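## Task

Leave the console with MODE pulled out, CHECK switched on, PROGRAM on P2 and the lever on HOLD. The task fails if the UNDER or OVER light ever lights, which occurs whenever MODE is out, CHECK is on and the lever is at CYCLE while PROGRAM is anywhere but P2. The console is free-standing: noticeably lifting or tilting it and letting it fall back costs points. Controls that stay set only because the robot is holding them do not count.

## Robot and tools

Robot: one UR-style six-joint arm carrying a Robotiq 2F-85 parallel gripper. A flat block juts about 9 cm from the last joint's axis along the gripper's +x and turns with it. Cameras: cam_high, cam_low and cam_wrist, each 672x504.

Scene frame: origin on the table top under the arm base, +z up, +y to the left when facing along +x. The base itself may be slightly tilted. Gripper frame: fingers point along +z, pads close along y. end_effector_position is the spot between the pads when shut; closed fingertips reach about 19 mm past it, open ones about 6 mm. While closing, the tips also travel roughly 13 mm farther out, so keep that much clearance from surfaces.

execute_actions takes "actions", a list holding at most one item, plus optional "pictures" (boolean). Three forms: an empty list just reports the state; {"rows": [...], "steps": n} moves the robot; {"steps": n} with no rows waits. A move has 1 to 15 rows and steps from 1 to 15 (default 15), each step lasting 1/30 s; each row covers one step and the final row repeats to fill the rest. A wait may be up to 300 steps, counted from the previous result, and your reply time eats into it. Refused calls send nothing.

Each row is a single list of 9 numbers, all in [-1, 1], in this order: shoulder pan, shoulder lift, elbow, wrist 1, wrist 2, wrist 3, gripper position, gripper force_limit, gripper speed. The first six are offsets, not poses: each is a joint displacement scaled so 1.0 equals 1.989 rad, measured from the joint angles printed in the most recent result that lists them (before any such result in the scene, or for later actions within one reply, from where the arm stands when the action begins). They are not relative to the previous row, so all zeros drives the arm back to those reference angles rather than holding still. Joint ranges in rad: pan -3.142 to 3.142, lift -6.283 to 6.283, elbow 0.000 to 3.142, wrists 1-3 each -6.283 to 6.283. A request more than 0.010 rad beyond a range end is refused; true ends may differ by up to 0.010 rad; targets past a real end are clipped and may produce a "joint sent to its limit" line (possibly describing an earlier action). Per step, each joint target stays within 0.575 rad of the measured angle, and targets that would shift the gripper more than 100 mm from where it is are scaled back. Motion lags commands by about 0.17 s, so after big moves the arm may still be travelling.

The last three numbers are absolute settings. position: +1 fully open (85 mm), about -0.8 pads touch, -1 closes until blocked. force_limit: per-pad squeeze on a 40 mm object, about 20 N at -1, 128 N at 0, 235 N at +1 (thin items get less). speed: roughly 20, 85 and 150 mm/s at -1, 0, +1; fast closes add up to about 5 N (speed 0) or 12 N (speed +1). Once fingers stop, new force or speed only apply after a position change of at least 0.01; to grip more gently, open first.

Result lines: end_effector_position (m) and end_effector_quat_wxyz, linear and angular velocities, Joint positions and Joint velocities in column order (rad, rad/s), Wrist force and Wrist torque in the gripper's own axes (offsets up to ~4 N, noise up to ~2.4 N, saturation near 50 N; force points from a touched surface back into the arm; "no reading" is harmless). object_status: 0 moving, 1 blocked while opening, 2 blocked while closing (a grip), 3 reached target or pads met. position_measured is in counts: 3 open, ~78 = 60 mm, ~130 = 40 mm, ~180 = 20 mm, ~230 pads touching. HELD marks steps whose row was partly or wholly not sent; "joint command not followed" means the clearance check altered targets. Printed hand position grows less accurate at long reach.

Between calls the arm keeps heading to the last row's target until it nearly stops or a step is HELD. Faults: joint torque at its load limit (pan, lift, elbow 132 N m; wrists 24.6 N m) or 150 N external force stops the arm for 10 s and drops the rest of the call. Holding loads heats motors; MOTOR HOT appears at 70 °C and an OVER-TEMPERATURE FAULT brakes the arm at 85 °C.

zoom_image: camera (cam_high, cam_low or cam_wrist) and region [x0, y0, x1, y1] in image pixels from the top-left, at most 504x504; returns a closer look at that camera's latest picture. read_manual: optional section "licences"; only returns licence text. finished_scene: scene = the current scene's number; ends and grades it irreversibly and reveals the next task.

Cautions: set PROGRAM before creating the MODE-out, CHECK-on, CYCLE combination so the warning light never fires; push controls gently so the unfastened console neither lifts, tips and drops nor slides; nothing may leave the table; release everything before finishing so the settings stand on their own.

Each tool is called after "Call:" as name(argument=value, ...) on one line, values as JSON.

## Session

Call:
execute_actions(actions=[])

Scene clock: 0.00 s of 5400.00 s.
end_effector_position=(+0.3459, +0.0958, +0.1718) position_measured=3 object_status=3 end_effector_quat_wxyz=(+0.065, +0.974, +0.133, +0.171) end_effector_velocity=(+0.000, +0.000, +0.000) end_effector_angular_velocity=(+0.001, -0.001, -0.001)
Joint positions: [ 0.598 -0.83   2.597 -3.69  -2.721  3.058]
Joint velocities: [ 0.    -0.    -0.    -0.    -0.     0.001]
Wrist force (N, on the end effector, along its own x y z axes, offset not removed): no reading
Wrist torque (N m, same axes, about the end effector's origin, offset not removed): no reading
camera_calibration (this result's frames):
cam_wrist: T_world_to_cam=[[0.248682, -0.959193, 0.134558, -0.0139357], [-0.961874, -0.26089, -0.0820683, 0.409676], [0.113824, -0.109019, -0.987501, 0.288949], [0, 0, 0, 1]] pos_world=[0.364633, 0.125014, 0.320834]

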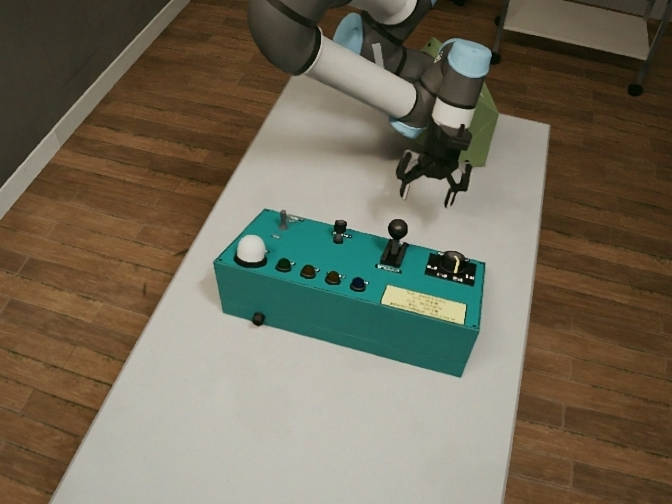

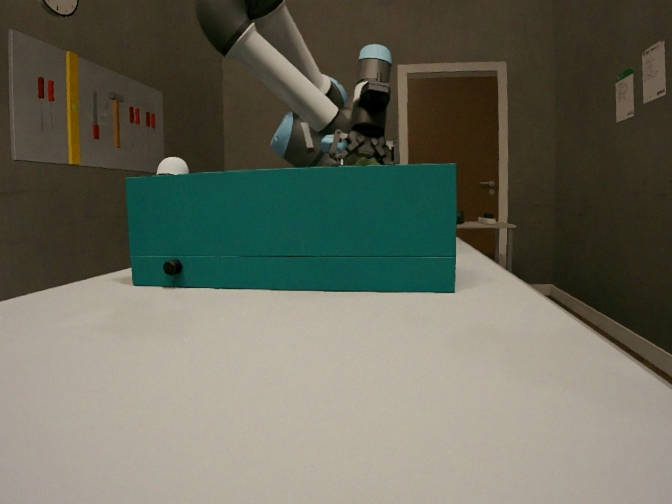

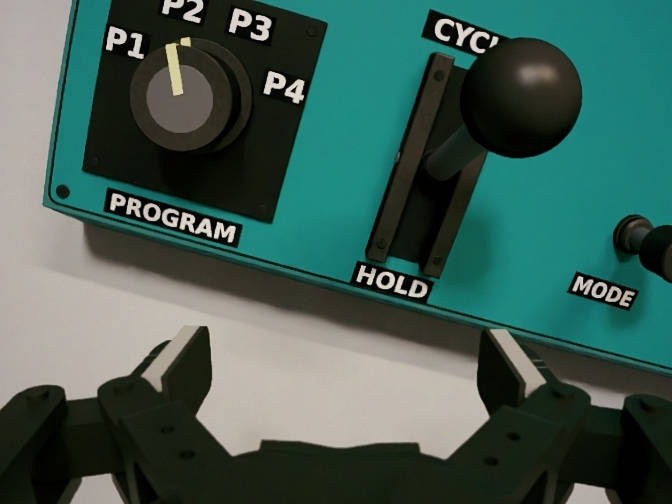

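Call:
execute_actions(actions=[{"rows": [[-0.021, -0.201, -0.221, 0.634, 0.058, 0, -1, 0, 0]], "steps": 15}], pictures=false)

Call:
execute_actions(actions=[{"steps": 30}])

Scene clock: 11.47 s of 5400.00 s.
end_effector_position=(+0.5143, +0.0927, +0.2476) position_measured=95 object_status=0 end_effector_quat_wxyz=(+0.024, +0.977, +0.161, +0.135) end_effector_velocity=(-0.115, +0.016, -0.065) end_effector_angular_velocity=(-0.622, +1.002, +1.565)
Joint positions: [ 0.56  -1.194  2.199 -2.859 -2.615  3.058]
Joint velocities: [-0.029 -0.319 -0.353  2.632  0.08   0.001]
Wrist force (N, on the end effector, along its own x y z axes, offset not removed): [3.0 5.6 -0.5]
Wrist torque (N m, same axes, about the end effector's origin, offset not removed): [0.71 -0.39 0.08]
Steps of this call (steps 1 to 90: nothing new was sent; then 7.97 s passed at rest; steps 91 to 105: all 15 steps of this action). Readings (joint positions | what the end effector reports):
91: [0.598 -0.831 2.597 -3.690 -2.720 3.058] | position_measured=3 object_status=0
92: [0.595 -0.840 2.588 -3.681 -2.713 3.058] | position_measured=4 object_status=0
94: [0.589 -0.894 2.530 -3.614 -2.695 3.058] | position_measured=14 object_status=0
98: [0.576 -1.017 2.395 -3.413 -2.661 3.058] | position_measured=43 object_status=0
105: the state above

Scene clock: 12.47 s of 5400.00 s.
end_effector_position=(+0.4793, +0.0911, +0.2327) position_measured=232 object_status=3 end_effector_quat_wxyz=(+0.047, +0.950, +0.305, +0.040) end_effector_velocity=(-0.000, +0.000, +0.000) end_effector_angular_velocity=(-0.000, -0.000, +0.001)
Joint positions: [ 0.556 -1.23   2.158 -2.429 -2.605  3.058]
Joint velocities: [ 0.001  0.    -0.     0.001 -0.     0.001]
Wrist force (N, on the end effector, along its own x y z axes, offset not removed): [-0.2 1.8 -0.7]
Wrist torque (N m, same axes, about the end effector's origin, offset not removed): [0.20 0.16 0.11]
Steps of this call (steps 1 to 30: the robot went on to your last target). Readings (joint positions | what the end effector reports):
1: [0.559 -1.203 2.189 -2.771 -2.612 3.058] | position_measured=103 object_status=0
2: [0.558 -1.210 2.181 -2.691 -2.610 3.058] | position_measured=111 object_status=0
4: [0.557 -1.219 2.171 -2.576 -2.608 3.058] | position_measured=126 object_status=0
8: [0.557 -1.227 2.162 -2.476 -2.606 3.058] | position_measured=156 object_status=0
30: the state above
The arm was judged still, so your last target was given up. Only a new action makes it travel on or press farther. Fingers that are still opening or closing keep moving.
camera_calibration (this result's frames):
cam_wrist: T_world_to_cam=[[0.57818, -0.812515, 0.0743456, -0.217042], [-0.807859, -0.557325, 0.191709, 0.431263], [-0.114332, -0.170903, -0.978632, 0.446337], [0, 0, 0, 1]] pos_world=[0.52492, 0.140284, 0.370259]

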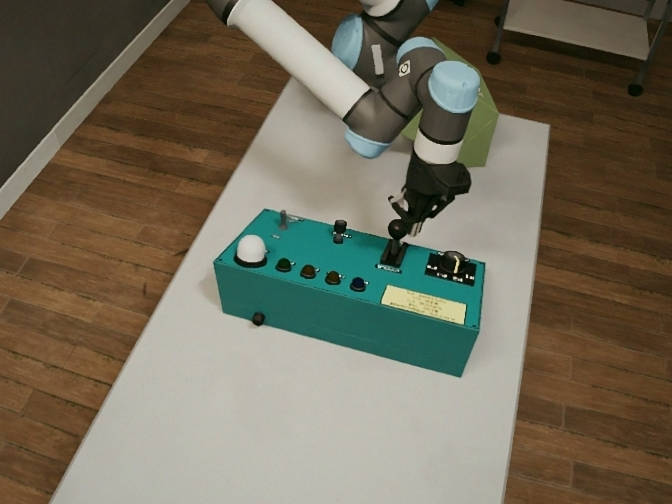

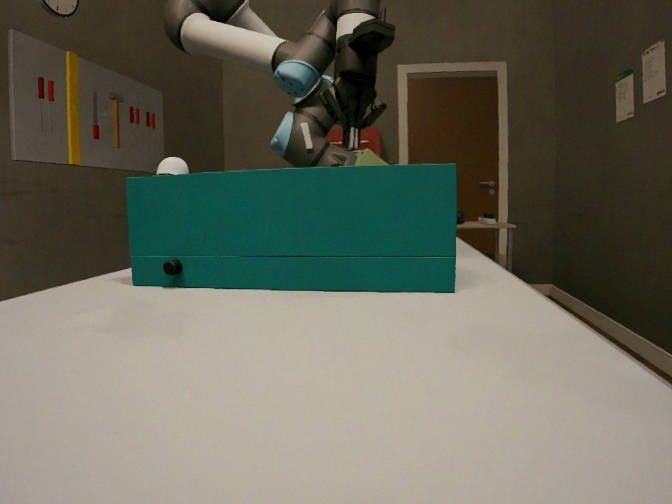

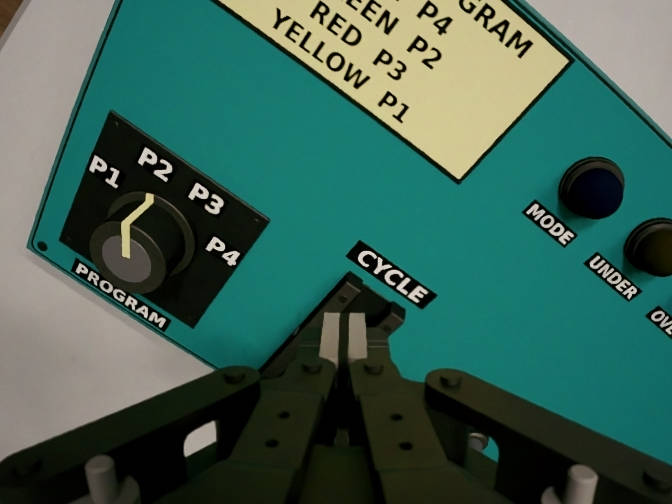

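Call:
execute_actions(actions=[{"rows": [[-0.107, 0.034, 0.004, -0.141, 0.051, 0, -1, 0, 0]], "steps": 15}])

Scene clock: 27.83 s of 5400.00 s.
end_effector_position=(+0.5037, +0.0714, +0.1477) position_measured=232 object_status=3 end_effector_quat_wxyz=(+0.003, +0.985, +0.170, +0.005) end_effector_velocity=(+0.008, -0.009, -0.020) end_effector_angular_velocity=(+0.013, +0.008, -0.079)
Joint positions: [ 0.349 -1.164  2.165 -2.701 -2.506  3.058]
Joint velocities: [-0.052  0.013  0.001 -0.075  0.021 -0.   ]
Wrist force (N, on the end effector, along its own x y z axes, offset not removed): [2.9 2.3 1.3]
Wrist torque (N m, same axes, about the end effector's origin, offset not removed): [0.30 -0.46 0.00]
Steps of this call (steps 1 to 90: nothing new was sent; then 11.87 s passed at rest; steps 91 to 105: all 15 steps of this action). Readings (joint positions | what the end effector reports):
91: [0.556 -1.230 2.158 -2.430 -2.605 3.058] | position_measured=232 object_status=3
92: [0.547 -1.222 2.159 -2.439 -2.596 3.058] | position_measured=232 object_status=3
94: [0.485 -1.198 2.161 -2.507 -2.560 3.058] | position_measured=232 object_status=3
98: [0.388 -1.174 2.164 -2.644 -2.522 3.058] | position_measured=232 object_status=3
105: the state above
camera_calibration (this result's frames):
cam_wrist: T_world_to_cam=[[0.333896, -0.942094, -0.0311947, -0.0929931], [-0.914724, -0.331831, 0.230583, 0.488335], [-0.227582, -0.0484562, -0.972553, 0.409957], [0, 0, 0, 1]] pos_world=[0.571041, 0.0943014, 0.283202]

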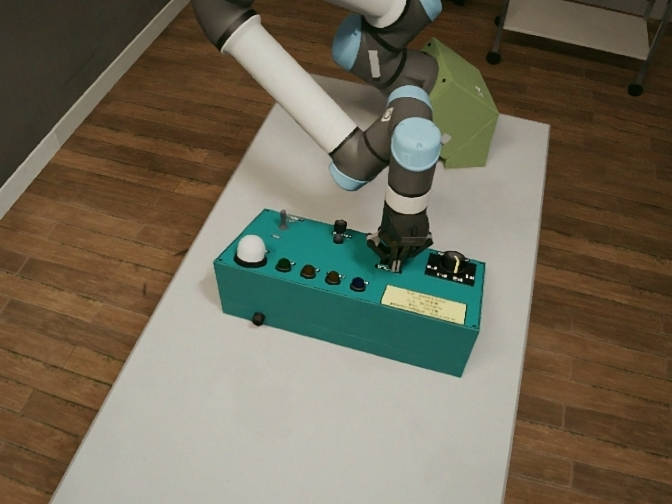

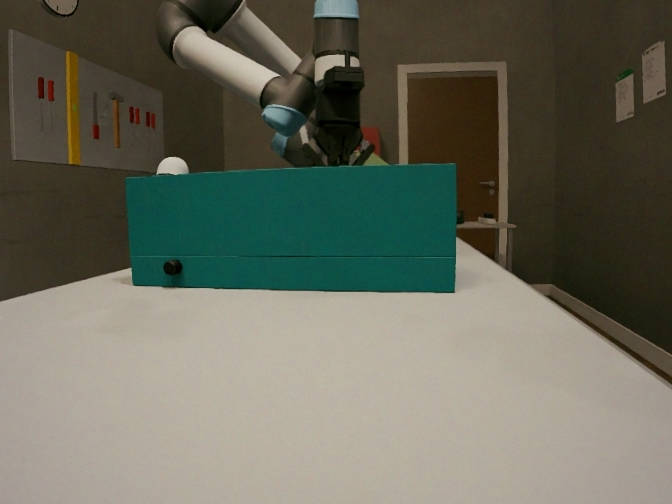

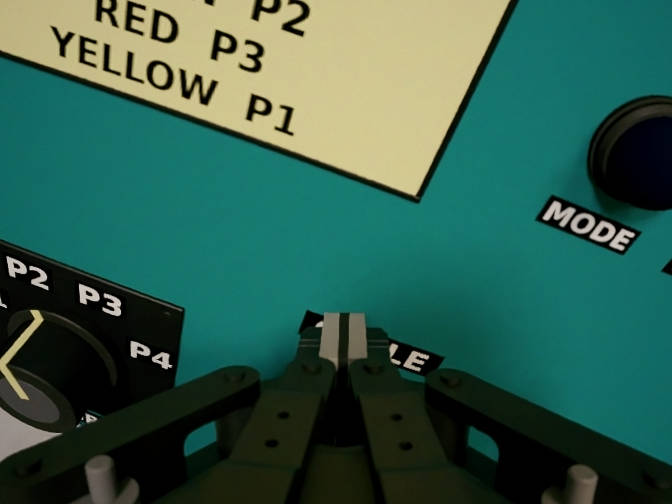

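Move toward B.

Call:
execute_actions(actions=[{"rows": [[0.003, -0.041, 0.126, -0.076, 0.005, 0, -1, 0, 0]], "steps": 15}])

Scene clock: 29.67 s of 5400.00 s.
end_effector_position=(+0.4128, +0.0581, +0.1443) position_measured=232 object_status=3 end_effector_quat_wxyz=(-0.002, +0.984, +0.178, +0.003) end_effector_velocity=(-0.025, -0.003, -0.001) end_effector_angular_velocity=(+0.001, +0.004, +0.011)
Joint positions: [ 0.356 -1.244  2.408 -2.85  -2.496  3.058]
Joint velocities: [ 0.004 -0.016  0.061 -0.034  0.002 -0.001]
Wrist force (N, on the end effector, along its own x y z axes, offset not removed): [50.0 -1.0 -50.0]
Wrist torque (N m, same axes, about the end effector's origin, offset not removed): [0.75 0.41 0.43]
Steps of this call (steps 1 to 15: the robot went on to your last target; steps 16 to 40: nothing new was sent; steps 41 to 55: all 15 steps of this action). Readings (joint positions | what the end effector reports):
41: [0.344 -1.163 2.166 -2.711 -2.504 3.058] | position_measured=232 object_status=3
42: [0.346 -1.171 2.175 -2.720 -2.502 3.058] | position_measured=232 object_status=3
44: [0.349 -1.201 2.241 -2.768 -2.500 3.058] | position_measured=232 object_status=3
48: [0.354 -1.231 2.360 -2.825 -2.497 3.058] | position_measured=232 object_status=3
55: the state above
camera_calibration (this result's frames):
cam_wrist: T_world_to_cam=[[0.347817, -0.936616, -0.0421066, -0.0797734], [-0.908174, -0.347731, 0.233028, 0.39941], [-0.2329, -0.0428111, -0.971558, 0.387048], [0, 0, 0, 1]] pos_world=[0.480624, 0.0807404, 0.279607]

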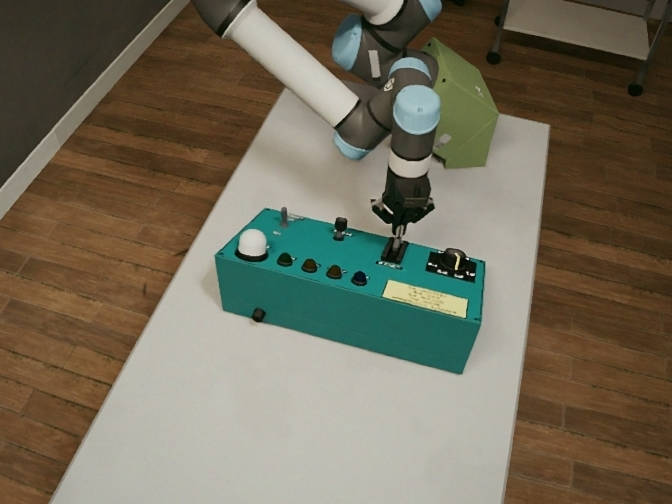

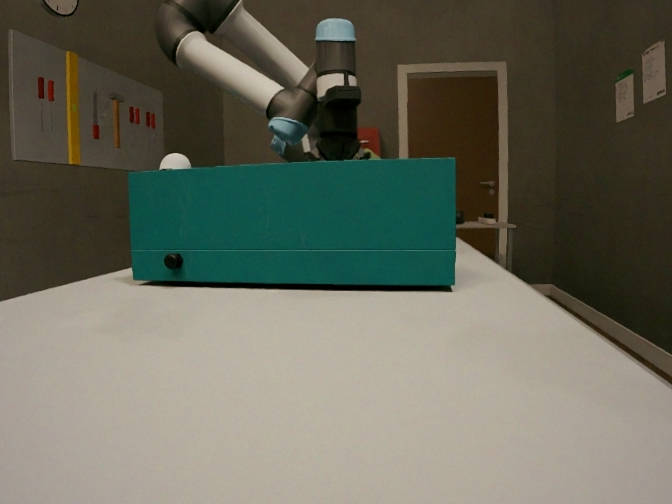

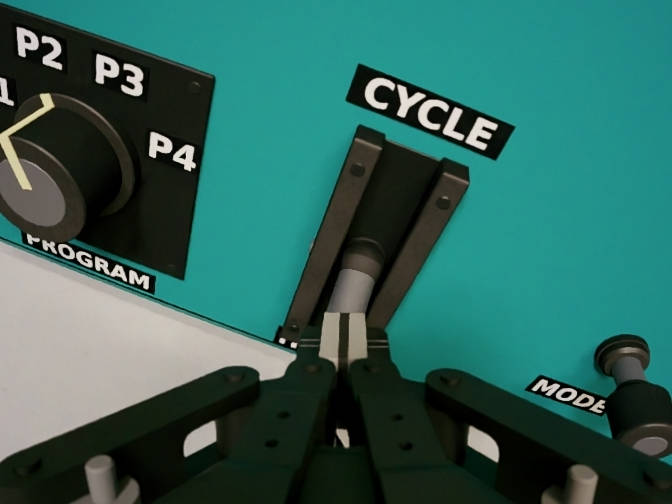

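Call:
execute_actions(actions=[{"rows": [[0, 0.002, -0.008, 0.005, 0, 0, -1, 0, 0],[0, 0.004, -0.016, 0.01, 0, 0, -1, 0, 0],[0, 0.006, -0.024, 0.015, 0, 0, -1, 0, 0],[0, 0.008, -0.032, 0.019, 0, 0, -1, 0, 0]], "steps": 15}])

Scene clock: 39.83 s of 5400.00 s.
end_effector_position=(+0.4130, +0.0578, +0.1453) position_measured=232 object_status=3 end_effector_quat_wxyz=(-0.003, +0.985, +0.175, +0.005) end_effector_velocity=(+0.000, -0.000, -0.000) end_effector_angular_velocity=(-0.000, +0.000, +0.001)
Joint positions: [ 0.357 -1.246  2.411 -2.859 -2.495  3.058]
Joint velocities: [-0.001  0.    -0.    -0.     0.    -0.001]
Wrist force (N, on the end effector, along its own x y z axes, offset not removed): [13.8 3.3 -18.6]
Wrist torque (N m, same axes, about the end effector's origin, offset not removed): [0.35 0.05 0.10]
FORCE FAULT: contact force on the arm reached its limit, and the arm stopped for 10 seconds. The contact can be on any part of the arm, not only on its tool. The arm's remaining commands of this call were not run. The arm holds still and accepts commands again. Move the arm away from the contact; if what it grips holds it there, let go first. Pushing or pulling that hard again can fault the arm again.
The stop began at step 5 of this call (marked STOPPED below). From that step on the arm followed nothing that you had sent. 15 steps, steps kept back included, did not run and will not run. Nothing is kept back now, and the robot has no last target.
Steps of this call (steps 1 to 4: the robot went on to your last target; steps 5 to 305: the stop). Readings (joint positions | what the end effector reports):
1: [0.356 -1.245 2.410 -2.851 -2.496 3.058] | position_measured=232 object_status=3
2: [0.356 -1.245 2.411 -2.851 -2.496 3.058] | position_measured=232 object_status=3
4: [0.356 -1.245 2.413 -2.852 -2.496 3.058] | position_measured=232 object_status=3
5: [0.357 -1.246 2.412 -2.855 -2.496 3.058] | position_measured=232 object_status=3 STOPPED
8: [0.357 -1.246 2.411 -2.858 -2.495 3.058] | position_measured=232 object_status=3
305: the state above
camera_calibration (this result's frames):
cam_wrist: T_world_to_cam=[[0.342731, -0.93847, -0.0425385, -0.077826], [-0.911317, -0.343128, 0.227518, 0.401087], [-0.228115, -0.0392114, -0.972844, 0.386033], [0, 0, 0, 1]] pos_world=[0.48025, 0.0797234, 0.280985]

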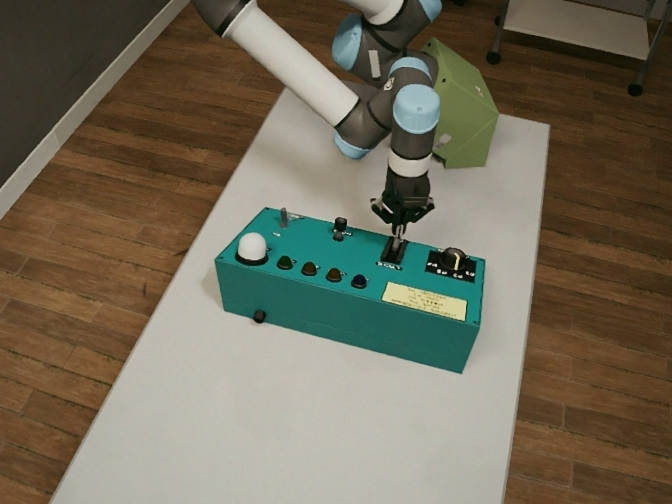

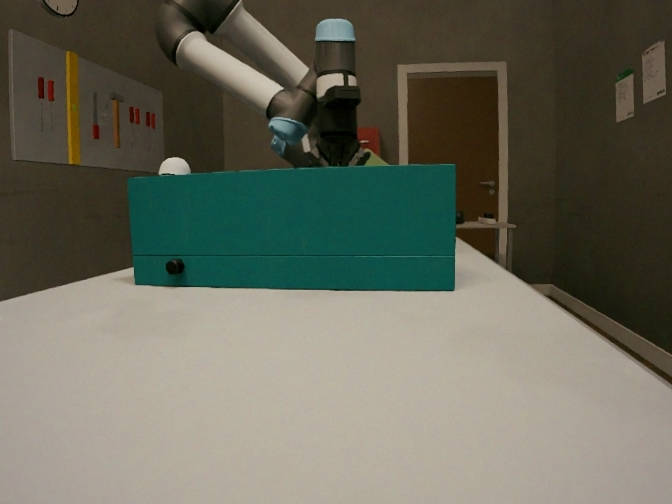

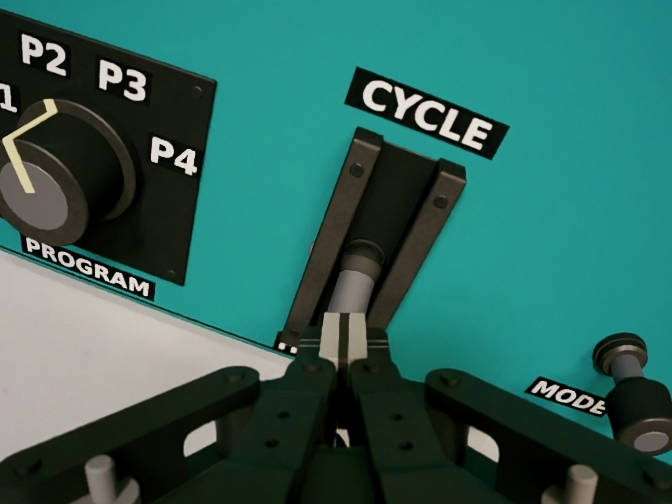

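Call:
execute_actions(actions=[{"rows": [[0.06, -0.064, -0.056, 0.177, -0.023, 0, 1, -0.6, 0]], "steps": 15}], pictures=false)

Scene clock: 44.90 s of 5400.00 s.
end_effector_position=(+0.4418, +0.0469, +0.2121) position_measured=140 object_status=0 end_effector_quat_wxyz=(+0.014, +0.968, +0.250, +0.023) end_effector_velocity=(-0.001, -0.003, +0.013) end_effector_angular_velocity=(-0.014, +0.008, +0.059)
Joint positions: [ 0.473 -1.37   2.303 -2.519 -2.54   3.058]
Joint velocities: [ 0.025 -0.027 -0.023  0.105 -0.008 -0.   ]
Wrist force (N, on the end effector, along its own x y z axes, offset not removed): [3.1 1.4 0.7]
Wrist torque (N m, same axes, about the end effector's origin, offset not removed): [0.06 -0.38 -0.03]
Steps of this call (steps 1 to 90: nothing new was sent; then 1.57 s passed at rest; steps 91 to 105: all 15 steps of this action). Readings (joint positions | what the end effector reports):
91: [0.358 -1.247 2.411 -2.858 -2.496 3.058] | position_measured=232 object_status=0
92: [0.366 -1.256 2.402 -2.848 -2.502 3.058] | position_measured=232 object_status=0
94: [0.408 -1.299 2.363 -2.780 -2.518 3.058] | position_measured=221 object_status=0
98: [0.455 -1.350 2.320 -2.600 -2.534 3.058] | position_measured=192 object_status=0
105: the state above

Call:
execute_actions(actions=[{"rows": [[-0.113, -0.149, 0.078, -0.055, 0.026, 0, 1, -0.6, 0]], "steps": 15}])

Scene clock: 46.77 s of 5400.00 s.
end_effector_position=(+0.4163, -0.0648, +0.1882) position_measured=3 object_status=3 end_effector_quat_wxyz=(+0.003, +0.996, +0.092, +0.007) end_effector_velocity=(-0.010, -0.031, -0.004) end_effector_angular_velocity=(-0.003, +0.001, -0.097)
Joint positions: [ 0.256 -1.657  2.453 -2.625 -2.49   3.058]
Joint velocities: [-0.062 -0.085  0.039 -0.029  0.011  0.001]
Wrist force (N, on the end effector, along its own x y z axes, offset not removed): [3.3 0.4 -0.4]
Wrist torque (N m, same axes, about the end effector's origin, offset not removed): [-0.07 -0.57 0.07]
Steps of this call (steps 1 to 30: the robot went on to your last target; steps 31 to 41: nothing new was sent; steps 42 to 56: all 15 steps of this action). Readings (joint positions | what the end effector reports):
42: [0.475 -1.374 2.300 -2.507 -2.541 3.058] | position_measured=3 object_status=3
43: [0.467 -1.383 2.309 -2.516 -2.535 3.058] | position_measured=3 object_status=3
45: [0.409 -1.449 2.355 -2.552 -2.519 3.058] | position_measured=3 object_status=3
49: [0.303 -1.592 2.423 -2.603 -2.499 3.058] | position_measured=3 object_status=3
56: the state above
camera_calibration (this result's frames):
cam_wrist: T_world_to_cam=[[0.181383, -0.982928, -0.0308765, -0.130056], [-0.956644, -0.183635, 0.226076, 0.381752], [-0.227886, -0.0114685, -0.97362, 0.425538], [0, 0, 0, 1]] pos_world=[0.485765, -0.0528521, 0.323992]

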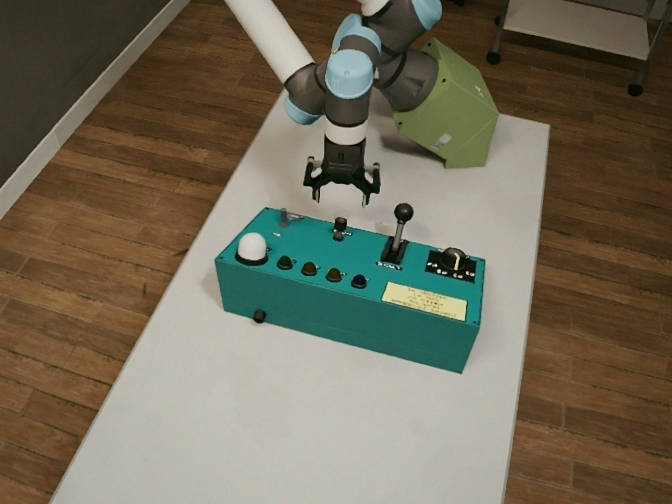

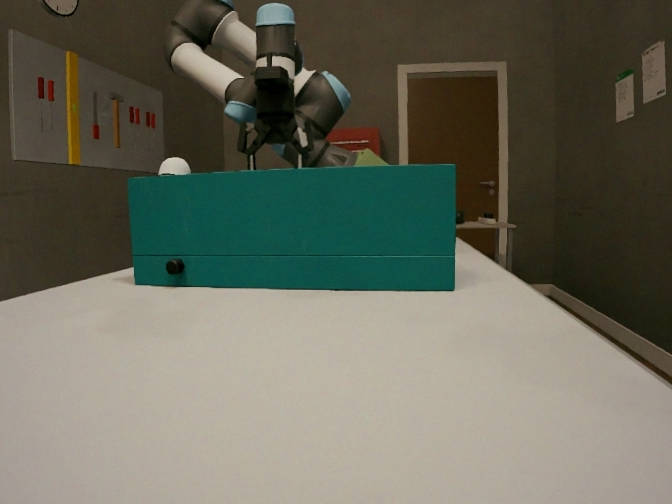

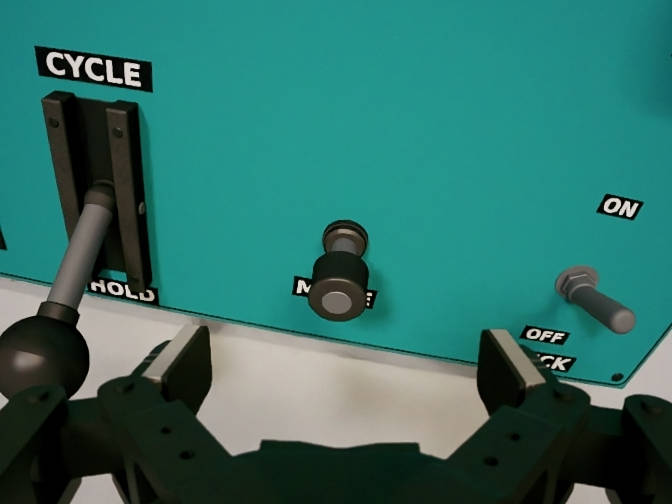

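Centered laterally. Descend to [0.104,-1.493,2.506,-3.005,-2.433].

Call:
execute_actions(actions=[{"rows": [[-0.076, 0.082, 0.027, -0.191, 0.029, 0, 1, -0.6, 0]], "steps": 15}])

Scene clock: 49.00 s of 5400.00 s.
end_effector_position=(+0.4179, -0.0625, +0.1250) position_measured=3 object_status=3 end_effector_quat_wxyz=(-0.001, +1.000, -0.012, +0.002) end_effector_velocity=(+0.006, -0.004, -0.011) end_effector_angular_velocity=(-0.004, -0.024, -0.070)
Joint positions: [ 0.108 -1.498  2.506 -2.991 -2.433  3.058]
Joint velocities: [-0.03   0.039  0.009 -0.118  0.011 -0.001]
Wrist force (N, on the end effector, along its own x y z axes, offset not removed): [0.6 1.8 2.3]
Wrist torque (N m, same axes, about the end effector's origin, offset not removed): [0.17 -0.01 0.04]
Steps of this call (steps 1 to 15: the robot went on to your last target; steps 16 to 52: nothing new was sent; steps 53 to 67: all 15 steps of this action). Readings (joint positions | what the end effector reports):
53: [0.248 -1.666 2.458 -2.629 -2.488 3.058] | position_measured=3 object_status=3
54: [0.239 -1.657 2.465 -2.638 -2.481 3.058] | position_measured=3 object_status=3
56: [0.191 -1.602 2.482 -2.707 -2.461 3.058] | position_measured=3 object_status=3
60: [0.132 -1.528 2.499 -2.901 -2.441 3.058] | position_measured=3 object_status=3
67: the state above
camera_calibration (this result's frames):
cam_wrist: T_world_to_cam=[[-0.0257236, -0.998822, -0.0411485, -0.0432673], [-0.971684, 0.015311, 0.235786, 0.415454], [-0.234878, 0.0460486, -0.970933, 0.370568], [0, 0, 0, 1]] pos_world=[0.489616, -0.0666415, 0.260058]

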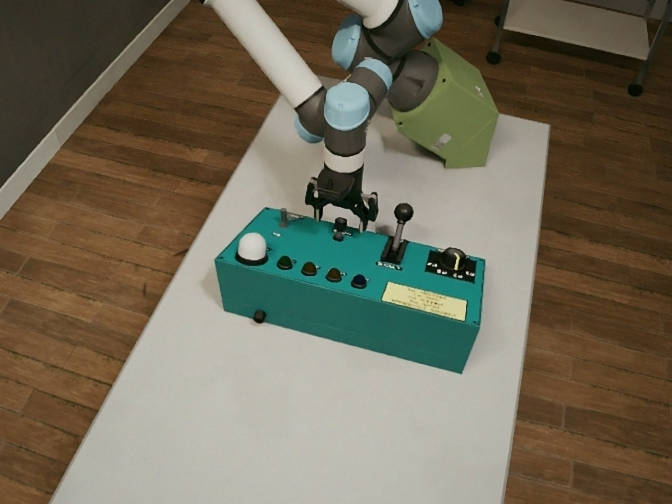

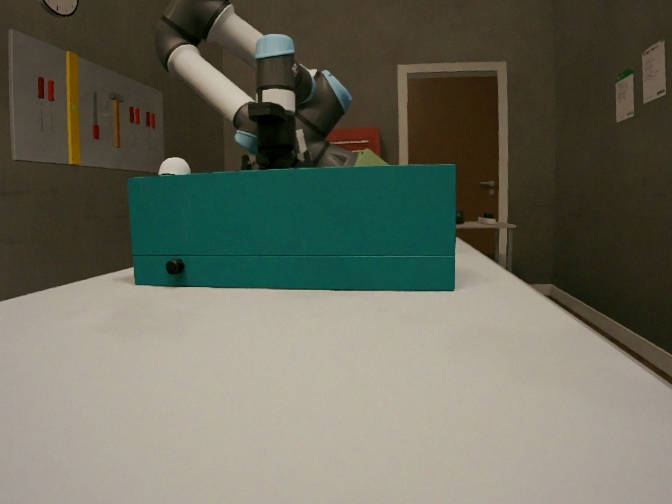

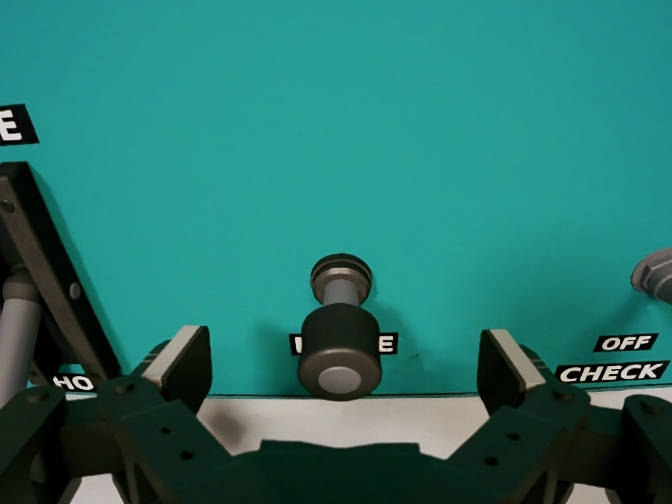

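Call:
execute_actions(actions=[{"rows": [[0, 0, 0, 0, 0, 0, -1, -0.3, 0]], "steps": 15}], pictures=false)

Call:
execute_actions(actions=[{"steps": 15}], pictures=false)

Scene clock: 52.03 s of 5400.00 s.
end_effector_position=(+0.4179, -0.0625, +0.1249) position_measured=96 object_status=0 end_effector_quat_wxyz=(-0.001, +1.000, -0.012, +0.002) end_effector_velocity=(+0.000, +0.000, +0.001) end_effector_angular_velocity=(+0.000, -0.001, +0.000)
Joint positions: [ 0.108 -1.498  2.506 -2.991 -2.433  3.058]
Joint velocities: [ 0.002 -0.001 -0.     0.002 -0.     0.001]
Wrist force (N, on the end effector, along its own x y z axes, offset not removed): [-0.4 -2.8 3.0]
Wrist torque (N m, same axes, about the end effector's origin, offset not removed): [-0.44 0.13 0.07]
Steps of this call (steps 1 to 30: the robot went on to your last target; steps 31 to 76: nothing new was sent; steps 77 to 91: all 15 steps of this action). Readings (joint positions | what the end effector reports):
77: [0.105 -1.494 2.507 -3.005 -2.432 3.058] | position_measured=3 object_status=0
78: [0.105 -1.494 2.507 -3.003 -2.432 3.058] | position_measured=4 object_status=0
80: [0.106 -1.496 2.507 -2.998 -2.433 3.058] | position_measured=14 object_status=0
84: [0.107 -1.497 2.506 -2.993 -2.433 3.058] | position_measured=43 object_status=0
91: the state above

Scene clock: 52.53 s of 5400.00 s.
end_effector_position=(+0.4179, -0.0624, +0.1250) position_measured=172 object_status=0 end_effector_quat_wxyz=(-0.001, +1.000, -0.012, +0.002) end_effector_velocity=(-0.000, -0.001, -0.000) end_effector_angular_velocity=(-0.002, +0.000, -0.001)
Joint positions: [ 0.108 -1.498  2.506 -2.991 -2.433  3.058]
Joint velocities: [-0.     0.    -0.    -0.    -0.002  0.001]
Wrist force (N, on the end effector, along its own x y z axes, offset not removed): [0.1 -25.8 -27.4]
Wrist torque (N m, same axes, about the end effector's origin, offset not removed): [0.60 -0.55 0.03]
Steps of this call (steps 1 to 15: the robot went on to your last target). Readings (joint positions | what the end effector reports):
1: [0.108 -1.498 2.506 -2.991 -2.433 3.058] | position_measured=103 object_status=0
2: [0.108 -1.498 2.506 -2.991 -2.433 3.058] | position_measured=111 object_status=0
4: [0.108 -1.498 2.506 -2.991 -2.433 3.058] | position_measured=126 object_status=0
8: [0.108 -1.498 2.506 -2.991 -2.433 3.058] | position_measured=156 object_status=0
15: the state above
The arm was judged still, so your last target was given up. Only a new action makes it travel on or press farther. Fingers that are still opening or closing keep moving.

Lift 0.02.

Call:
execute_actions(actions=[{"rows": [[0.024, -0.029, -0.008, 0.063, -0.009, 0, -1, -0.3, 0]], "steps": 15}])

Scene clock: 54.33 s of 5400.00 s.
end_effector_position=(+0.4181, -0.0627, +0.1455) position_measured=172 object_status=2 end_effector_quat_wxyz=(-0.001, +1.000, +0.021, +0.002) end_effector_velocity=(-0.001, +0.001, +0.004) end_effector_angular_velocity=(+0.000, +0.002, +0.016)
Joint positions: [ 0.155 -1.555  2.49  -2.869 -2.451  3.058]
Joint velocities: [ 0.01  -0.011 -0.003  0.027 -0.003  0.   ]
Wrist force (N, on the end effector, along its own x y z axes, offset not removed): [7.4 0.2 25.7]
Wrist torque (N m, same axes, about the end effector's origin, offset not removed): [-0.40 -0.31 0.90]
Steps of this call (steps 1 to 39: nothing new was sent; steps 40 to 54: all 15 steps of this action). Readings (joint positions | what the end effector reports):
40: [0.109 -1.499 2.505 -2.991 -2.434 3.058] | position_measured=172 object_status=2
41: [0.115 -1.506 2.503 -2.981 -2.437 3.058] | position_measured=172 object_status=2
43: [0.131 -1.527 2.497 -2.939 -2.444 3.058] | position_measured=172 object_status=2
47: [0.148 -1.547 2.492 -2.889 -2.448 3.058] | position_measured=172 object_status=2
54: the state above
camera_calibration (this result's frames):
cam_wrist: T_world_to_cam=[[0.0406996, -0.99832, -0.0412361, -0.0702882], [-0.970784, -0.0492772, 0.234841, 0.406524], [-0.236478, 0.0304735, -0.971159, 0.390226], [0, 0, 0, 1]] pos_world=[0.489788, -0.0620293, 0.280605]

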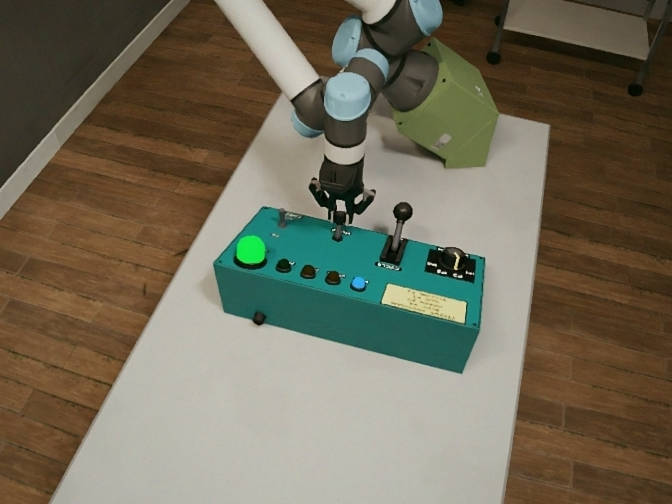

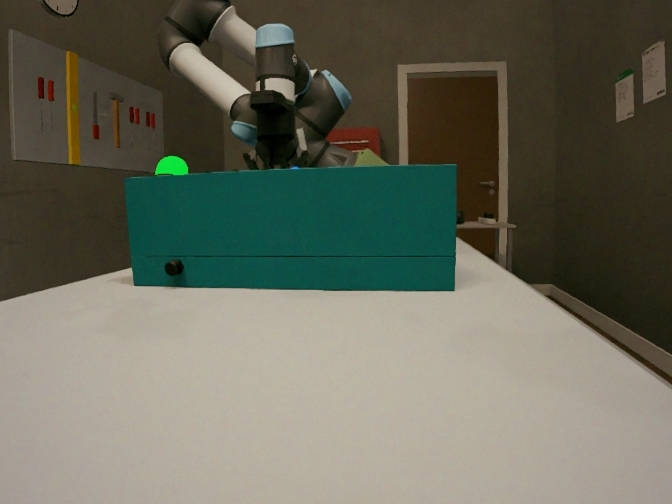

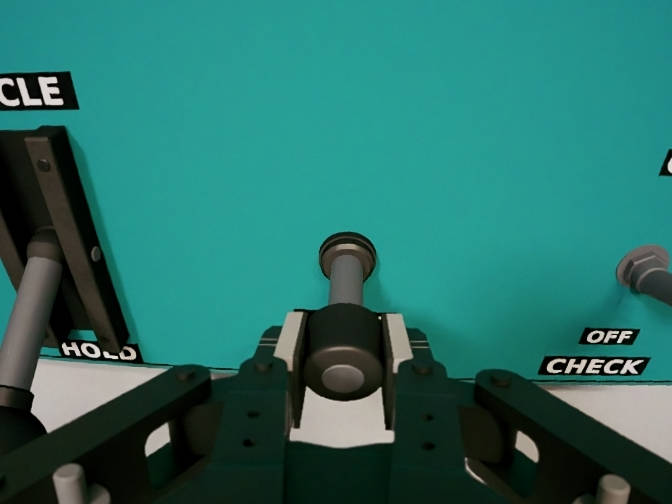

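Call:
execute_actions(actions=[{"rows": [[0, 0, 0, 0, 0, 0, 1, -0.3, 0]], "steps": 12}], pictures=false)

Call:
execute_actions(actions=[{"rows": [[0.048, -0.058, -0.016, 0.126, -0.018, 0, 1, -0.3, 0]], "steps": 12}], pictures=false)

Scene clock: 59.00 s of 5400.00 s.
end_effector_position=(+0.4182, -0.0627, +0.1455) position_measured=102 object_status=0 end_effector_quat_wxyz=(-0.001, +1.000, +0.021, +0.002) end_effector_velocity=(-0.001, +0.001, -0.000) end_effector_angular_velocity=(+0.000, +0.001, +0.002)
Joint positions: [ 0.155 -1.555  2.49  -2.869 -2.451  3.058]
Joint velocities: [-0.     0.001  0.002 -0.001  0.    -0.001]
Wrist force (N, on the end effector, along its own x y z axes, offset not removed): [2.5 0.7 3.6]
Wrist torque (N m, same axes, about the end effector's origin, offset not removed): [0.20 -0.33 -0.07]
Steps of this call (steps 1 to 15: the robot went on to your last target; steps 16 to 90: nothing new was sent; then 1.27 s passed at rest; steps 91 to 102: all 12 steps of this action). Readings (joint positions | what the end effector reports):
91: [0.156 -1.556 2.490 -2.866 -2.451 3.058] | position_measured=172 object_status=0
92: [0.156 -1.556 2.490 -2.866 -2.451 3.058] | position_measured=172 object_status=0
94: [0.156 -1.555 2.490 -2.867 -2.451 3.058] | position_measured=161 object_status=0
98: [0.155 -1.555 2.490 -2.868 -2.451 3.058] | position_measured=132 object_status=0
102: the state above

Scene clock: 59.40 s of 5400.00 s.
end_effector_position=(+0.4147, -0.0674, +0.1862) position_measured=12 object_status=0 end_effector_quat_wxyz=(+0.002, +0.996, +0.084, +0.006) end_effector_velocity=(-0.009, -0.001, +0.019) end_effector_angular_velocity=(-0.005, +0.014, +0.090)
Joint positions: [ 0.245 -1.664  2.46  -2.636 -2.485  3.058]
Joint velocities: [ 0.045 -0.057 -0.014  0.151 -0.015  0.   ]
Wrist force (N, on the end effector, along its own x y z axes, offset not removed): [-0.4 1.2 1.9]
Wrist torque (N m, same axes, about the end effector's origin, offset not removed): [0.30 0.11 -0.12]
Steps of this call (steps 1 to 12: all 12 steps of this action). Readings (joint positions | what the end effector reports):
1: [0.156 -1.555 2.490 -2.868 -2.451 3.058] | position_measured=95 object_status=0
2: [0.164 -1.564 2.485 -2.859 -2.456 3.058] | position_measured=87 object_status=0
4: [0.198 -1.604 2.474 -2.793 -2.469 3.058] | position_measured=72 object_status=0
8: [0.234 -1.649 2.463 -2.674 -2.481 3.058] | position_measured=42 object_status=0
12: the state above

Target [-0.026,-2.108,2.513,-2.519,-2.372].

Call:
execute_actions(actions=[{"rows": [[-0.136, -0.223, 0.027, 0.059, 0.057, 0, -1, 0, 0]], "steps": 15}], pictures=false)

Call:
execute_actions(actions=[{"steps": 15}])

Scene clock: 62.37 s of 5400.00 s.
end_effector_position=(+0.3766, -0.1905, +0.1988) position_measured=96 object_status=0 end_effector_quat_wxyz=(-0.003, +0.996, -0.091, -0.001) end_effector_velocity=(-0.016, -0.046, +0.014) end_effector_angular_velocity=(-0.021, -0.026, -0.148)
Joint positions: [-0.015 -2.088  2.512 -2.521 -2.375  3.058]
Joint velocities: [-0.091 -0.169  0.015  0.028  0.033  0.002]
Wrist force (N, on the end effector, along its own x y z axes, offset not removed): [2.3 -0.2 3.2]
Wrist torque (N m, same axes, about the end effector's origin, offset not removed): [-0.14 -0.20 0.05]
Steps of this call (steps 1 to 30: the robot went on to your last target; steps 31 to 74: nothing new was sent; steps 75 to 89: all 15 steps of this action). Readings (joint positions | what the end effector reports):
75: [0.250 -1.671 2.459 -2.617 -2.486 3.058] | position_measured=3 object_status=0
76: [0.241 -1.680 2.464 -2.609 -2.478 3.058] | position_measured=4 object_status=0
78: [0.181 -1.748 2.479 -2.583 -2.447 3.058] | position_measured=14 object_status=0
82: [0.055 -1.960 2.500 -2.543 -2.400 3.058] | position_measured=43 object_status=0
89: the state above

Scene clock: 62.87 s of 5400.00 s.
end_effector_position=(+0.3747, -0.1957, +0.2004) position_measured=209 object_status=0 end_effector_quat_wxyz=(-0.002, +0.995, -0.099, +0.001) end_effector_velocity=(-0.000, -0.001, +0.000) end_effector_angular_velocity=(-0.001, -0.001, -0.003)
Joint positions: [-0.025 -2.107  2.513 -2.518 -2.371  3.058]
Joint velocities: [-0.002 -0.003  0.     0.     0.001  0.   ]
Wrist force (N, on the end effector, along its own x y z axes, offset not removed): [1.2 -0.6 1.8]
Wrist torque (N m, same axes, about the end effector's origin, offset not removed): [-0.23 -0.20 -0.15]
Steps of this call (steps 1 to 15: the robot went on to your last target). Readings (joint positions | what the end effector reports):
1: [-0.017 -2.092 2.512 -2.521 -2.374 3.058] | position_measured=103 object_status=0
2: [-0.019 -2.096 2.512 -2.520 -2.374 3.058] | position_measured=111 object_status=0
4: [-0.022 -2.101 2.513 -2.519 -2.373 3.058] | position_measured=126 object_status=0
8: [-0.024 -2.105 2.513 -2.519 -2.372 3.058] | position_measured=156 object_status=0
15: the state above
camera_calibration (this result's frames):
cam_wrist: T_world_to_cam=[[-0.198491, -0.979191, -0.0422719, -0.105528], [-0.953963, 0.183122, 0.23753, 0.383601], [-0.224846, 0.0874734, -0.97046, 0.444038], [0, 0, 0, 1]] pos_world=[0.444836, -0.212419, 0.335343]

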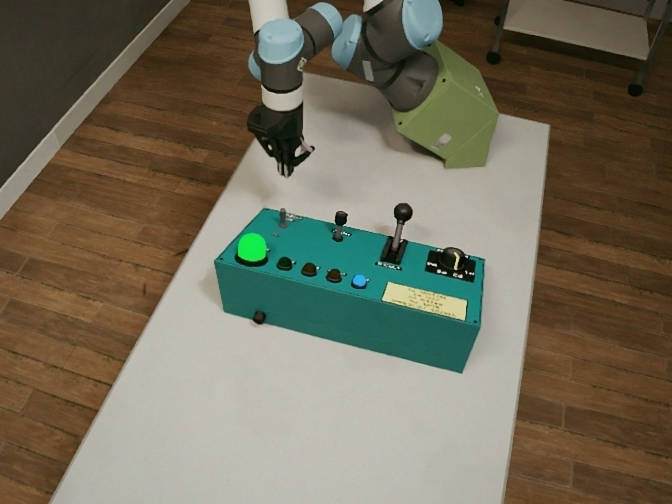

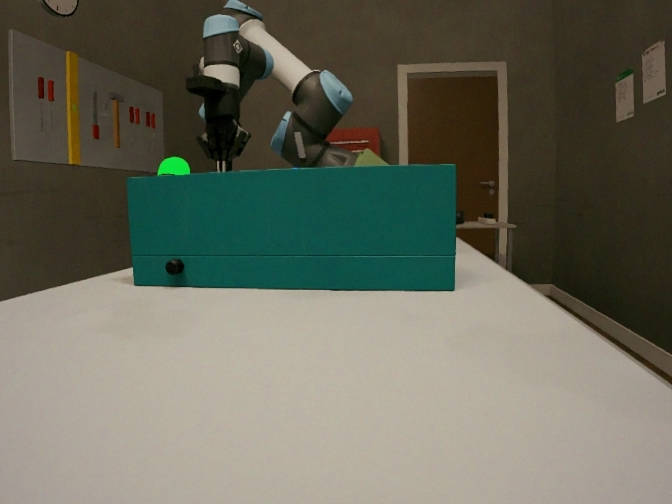

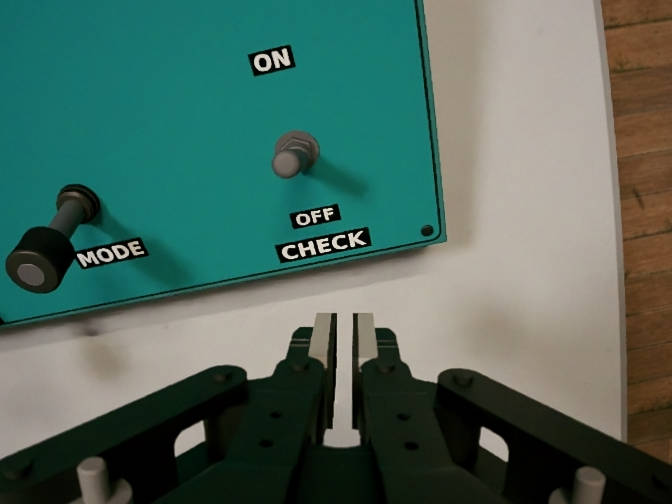

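Call:
execute_actions(actions=[{"rows": [[-0.084, 0.116, 0, -0.176, 0.051, 0, -1, 0, 0]], "steps": 15}], pictures=false)

Scene clock: 70.90 s of 5400.00 s.
end_effector_position=(+0.4065, -0.1961, +0.1321) position_measured=232 object_status=3 end_effector_quat_wxyz=(-0.006, +0.983, -0.186, -0.003) end_effector_velocity=(+0.009, -0.004, -0.016) end_effector_angular_velocity=(-0.010, -0.013, -0.053)
Joint positions: [-0.188 -1.883  2.513 -2.856 -2.272  3.058]
Joint velocities: [-0.037  0.057 -0.    -0.104  0.02   0.   ]
Wrist force (N, on the end effector, along its own x y z axes, offset not removed): [1.2 -0.4 2.2]
Wrist torque (N m, same axes, about the end effector's origin, offset not removed): [-0.08 -0.13 0.08]
Steps of this call (steps 1 to 15: the robot went on to your last target; steps 16 to 90: nothing new was sent; then 4.53 s passed at rest; steps 91 to 105: all 15 steps of this action). Readings (joint positions | what the end effector reports):
91: [-0.026 -2.106 2.513 -2.519 -2.371 3.058] | position_measured=232 object_status=3
92: [-0.035 -2.098 2.513 -2.528 -2.362 3.058] | position_measured=232 object_status=3
94: [-0.088 -2.034 2.513 -2.597 -2.326 3.058] | position_measured=232 object_status=3
98: [-0.159 -1.926 2.513 -2.776 -2.288 3.058] | position_measured=232 object_status=3
105: the state above

Call:
execute_actions(actions=[{"rows": [[0.05, 0.096, -0.091, 0.034, -0.028, 0, -1, 0, 0]], "steps": 15}])

Scene clock: 73.30 s of 5400.00 s.
end_effector_position=(+0.4765, -0.1784, +0.1280) position_measured=232 object_status=3 end_effector_quat_wxyz=(-0.008, +0.991, -0.132, -0.004) end_effector_velocity=(+0.017, +0.006, -0.001) end_effector_angular_velocity=(+0.001, -0.001, +0.024)
Joint positions: [-0.091 -1.697  2.337 -2.79  -2.327  3.058]
Joint velocities: [ 0.021  0.042 -0.042  0.015 -0.01  -0.   ]
Wrist force (N, on the end effector, along its own x y z axes, offset not removed): [-12.3 15.9 -1.3]
Wrist torque (N m, same axes, about the end effector's origin, offset not removed): [-0.07 0.13 0.01]
Steps of this call (steps 1 to 30: the robot went on to your last target; steps 31 to 57: nothing new was sent; steps 58 to 72: all 15 steps of this action). Readings (joint positions | what the end effector reports):
58: [-0.191 -1.875 2.513 -2.868 -2.271 3.058] | position_measured=232 object_status=3
59: [-0.183 -1.866 2.504 -2.860 -2.278 3.058] | position_measured=232 object_status=3
61: [-0.146 -1.810 2.447 -2.831 -2.299 3.058] | position_measured=232 object_status=3
65: [-0.107 -1.729 2.369 -2.802 -2.319 3.058] | position_measured=232 object_status=3
72: the state above
camera_calibration (this result's frames):
cam_wrist: T_world_to_cam=[[-0.263337, -0.963271, -0.0525583, -0.0363443], [-0.937615, 0.242742, 0.248909, 0.496099], [-0.227008, 0.114826, -0.9671, 0.400599], [0, 0, 0, 1]] pos_world=[0.546518, -0.201432, 0.262025]

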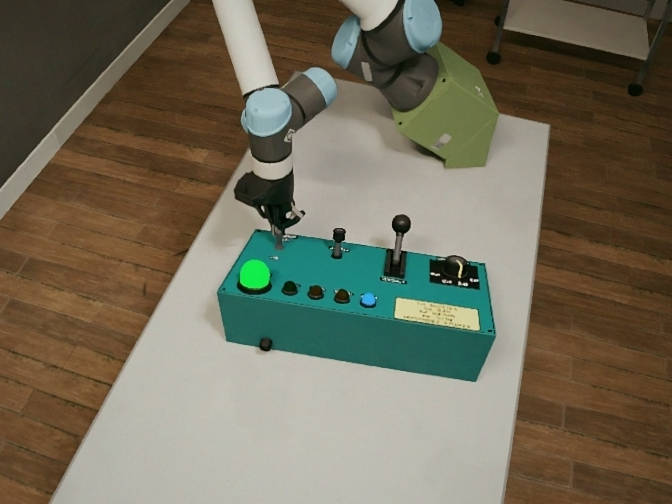

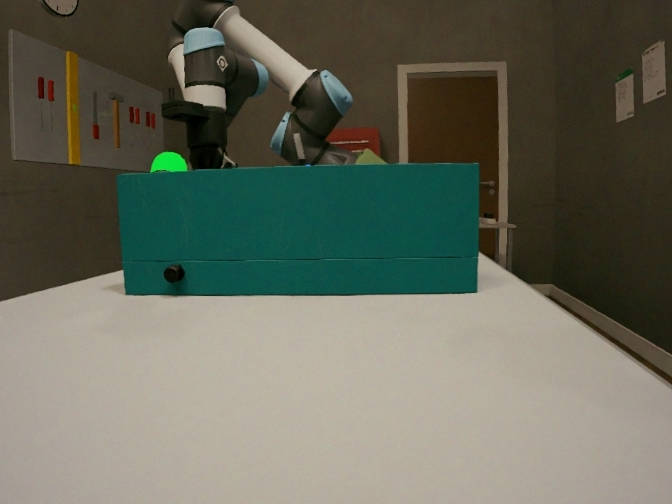

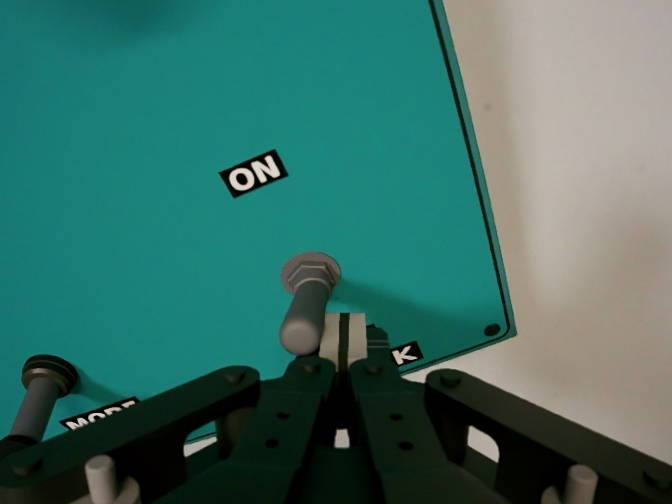

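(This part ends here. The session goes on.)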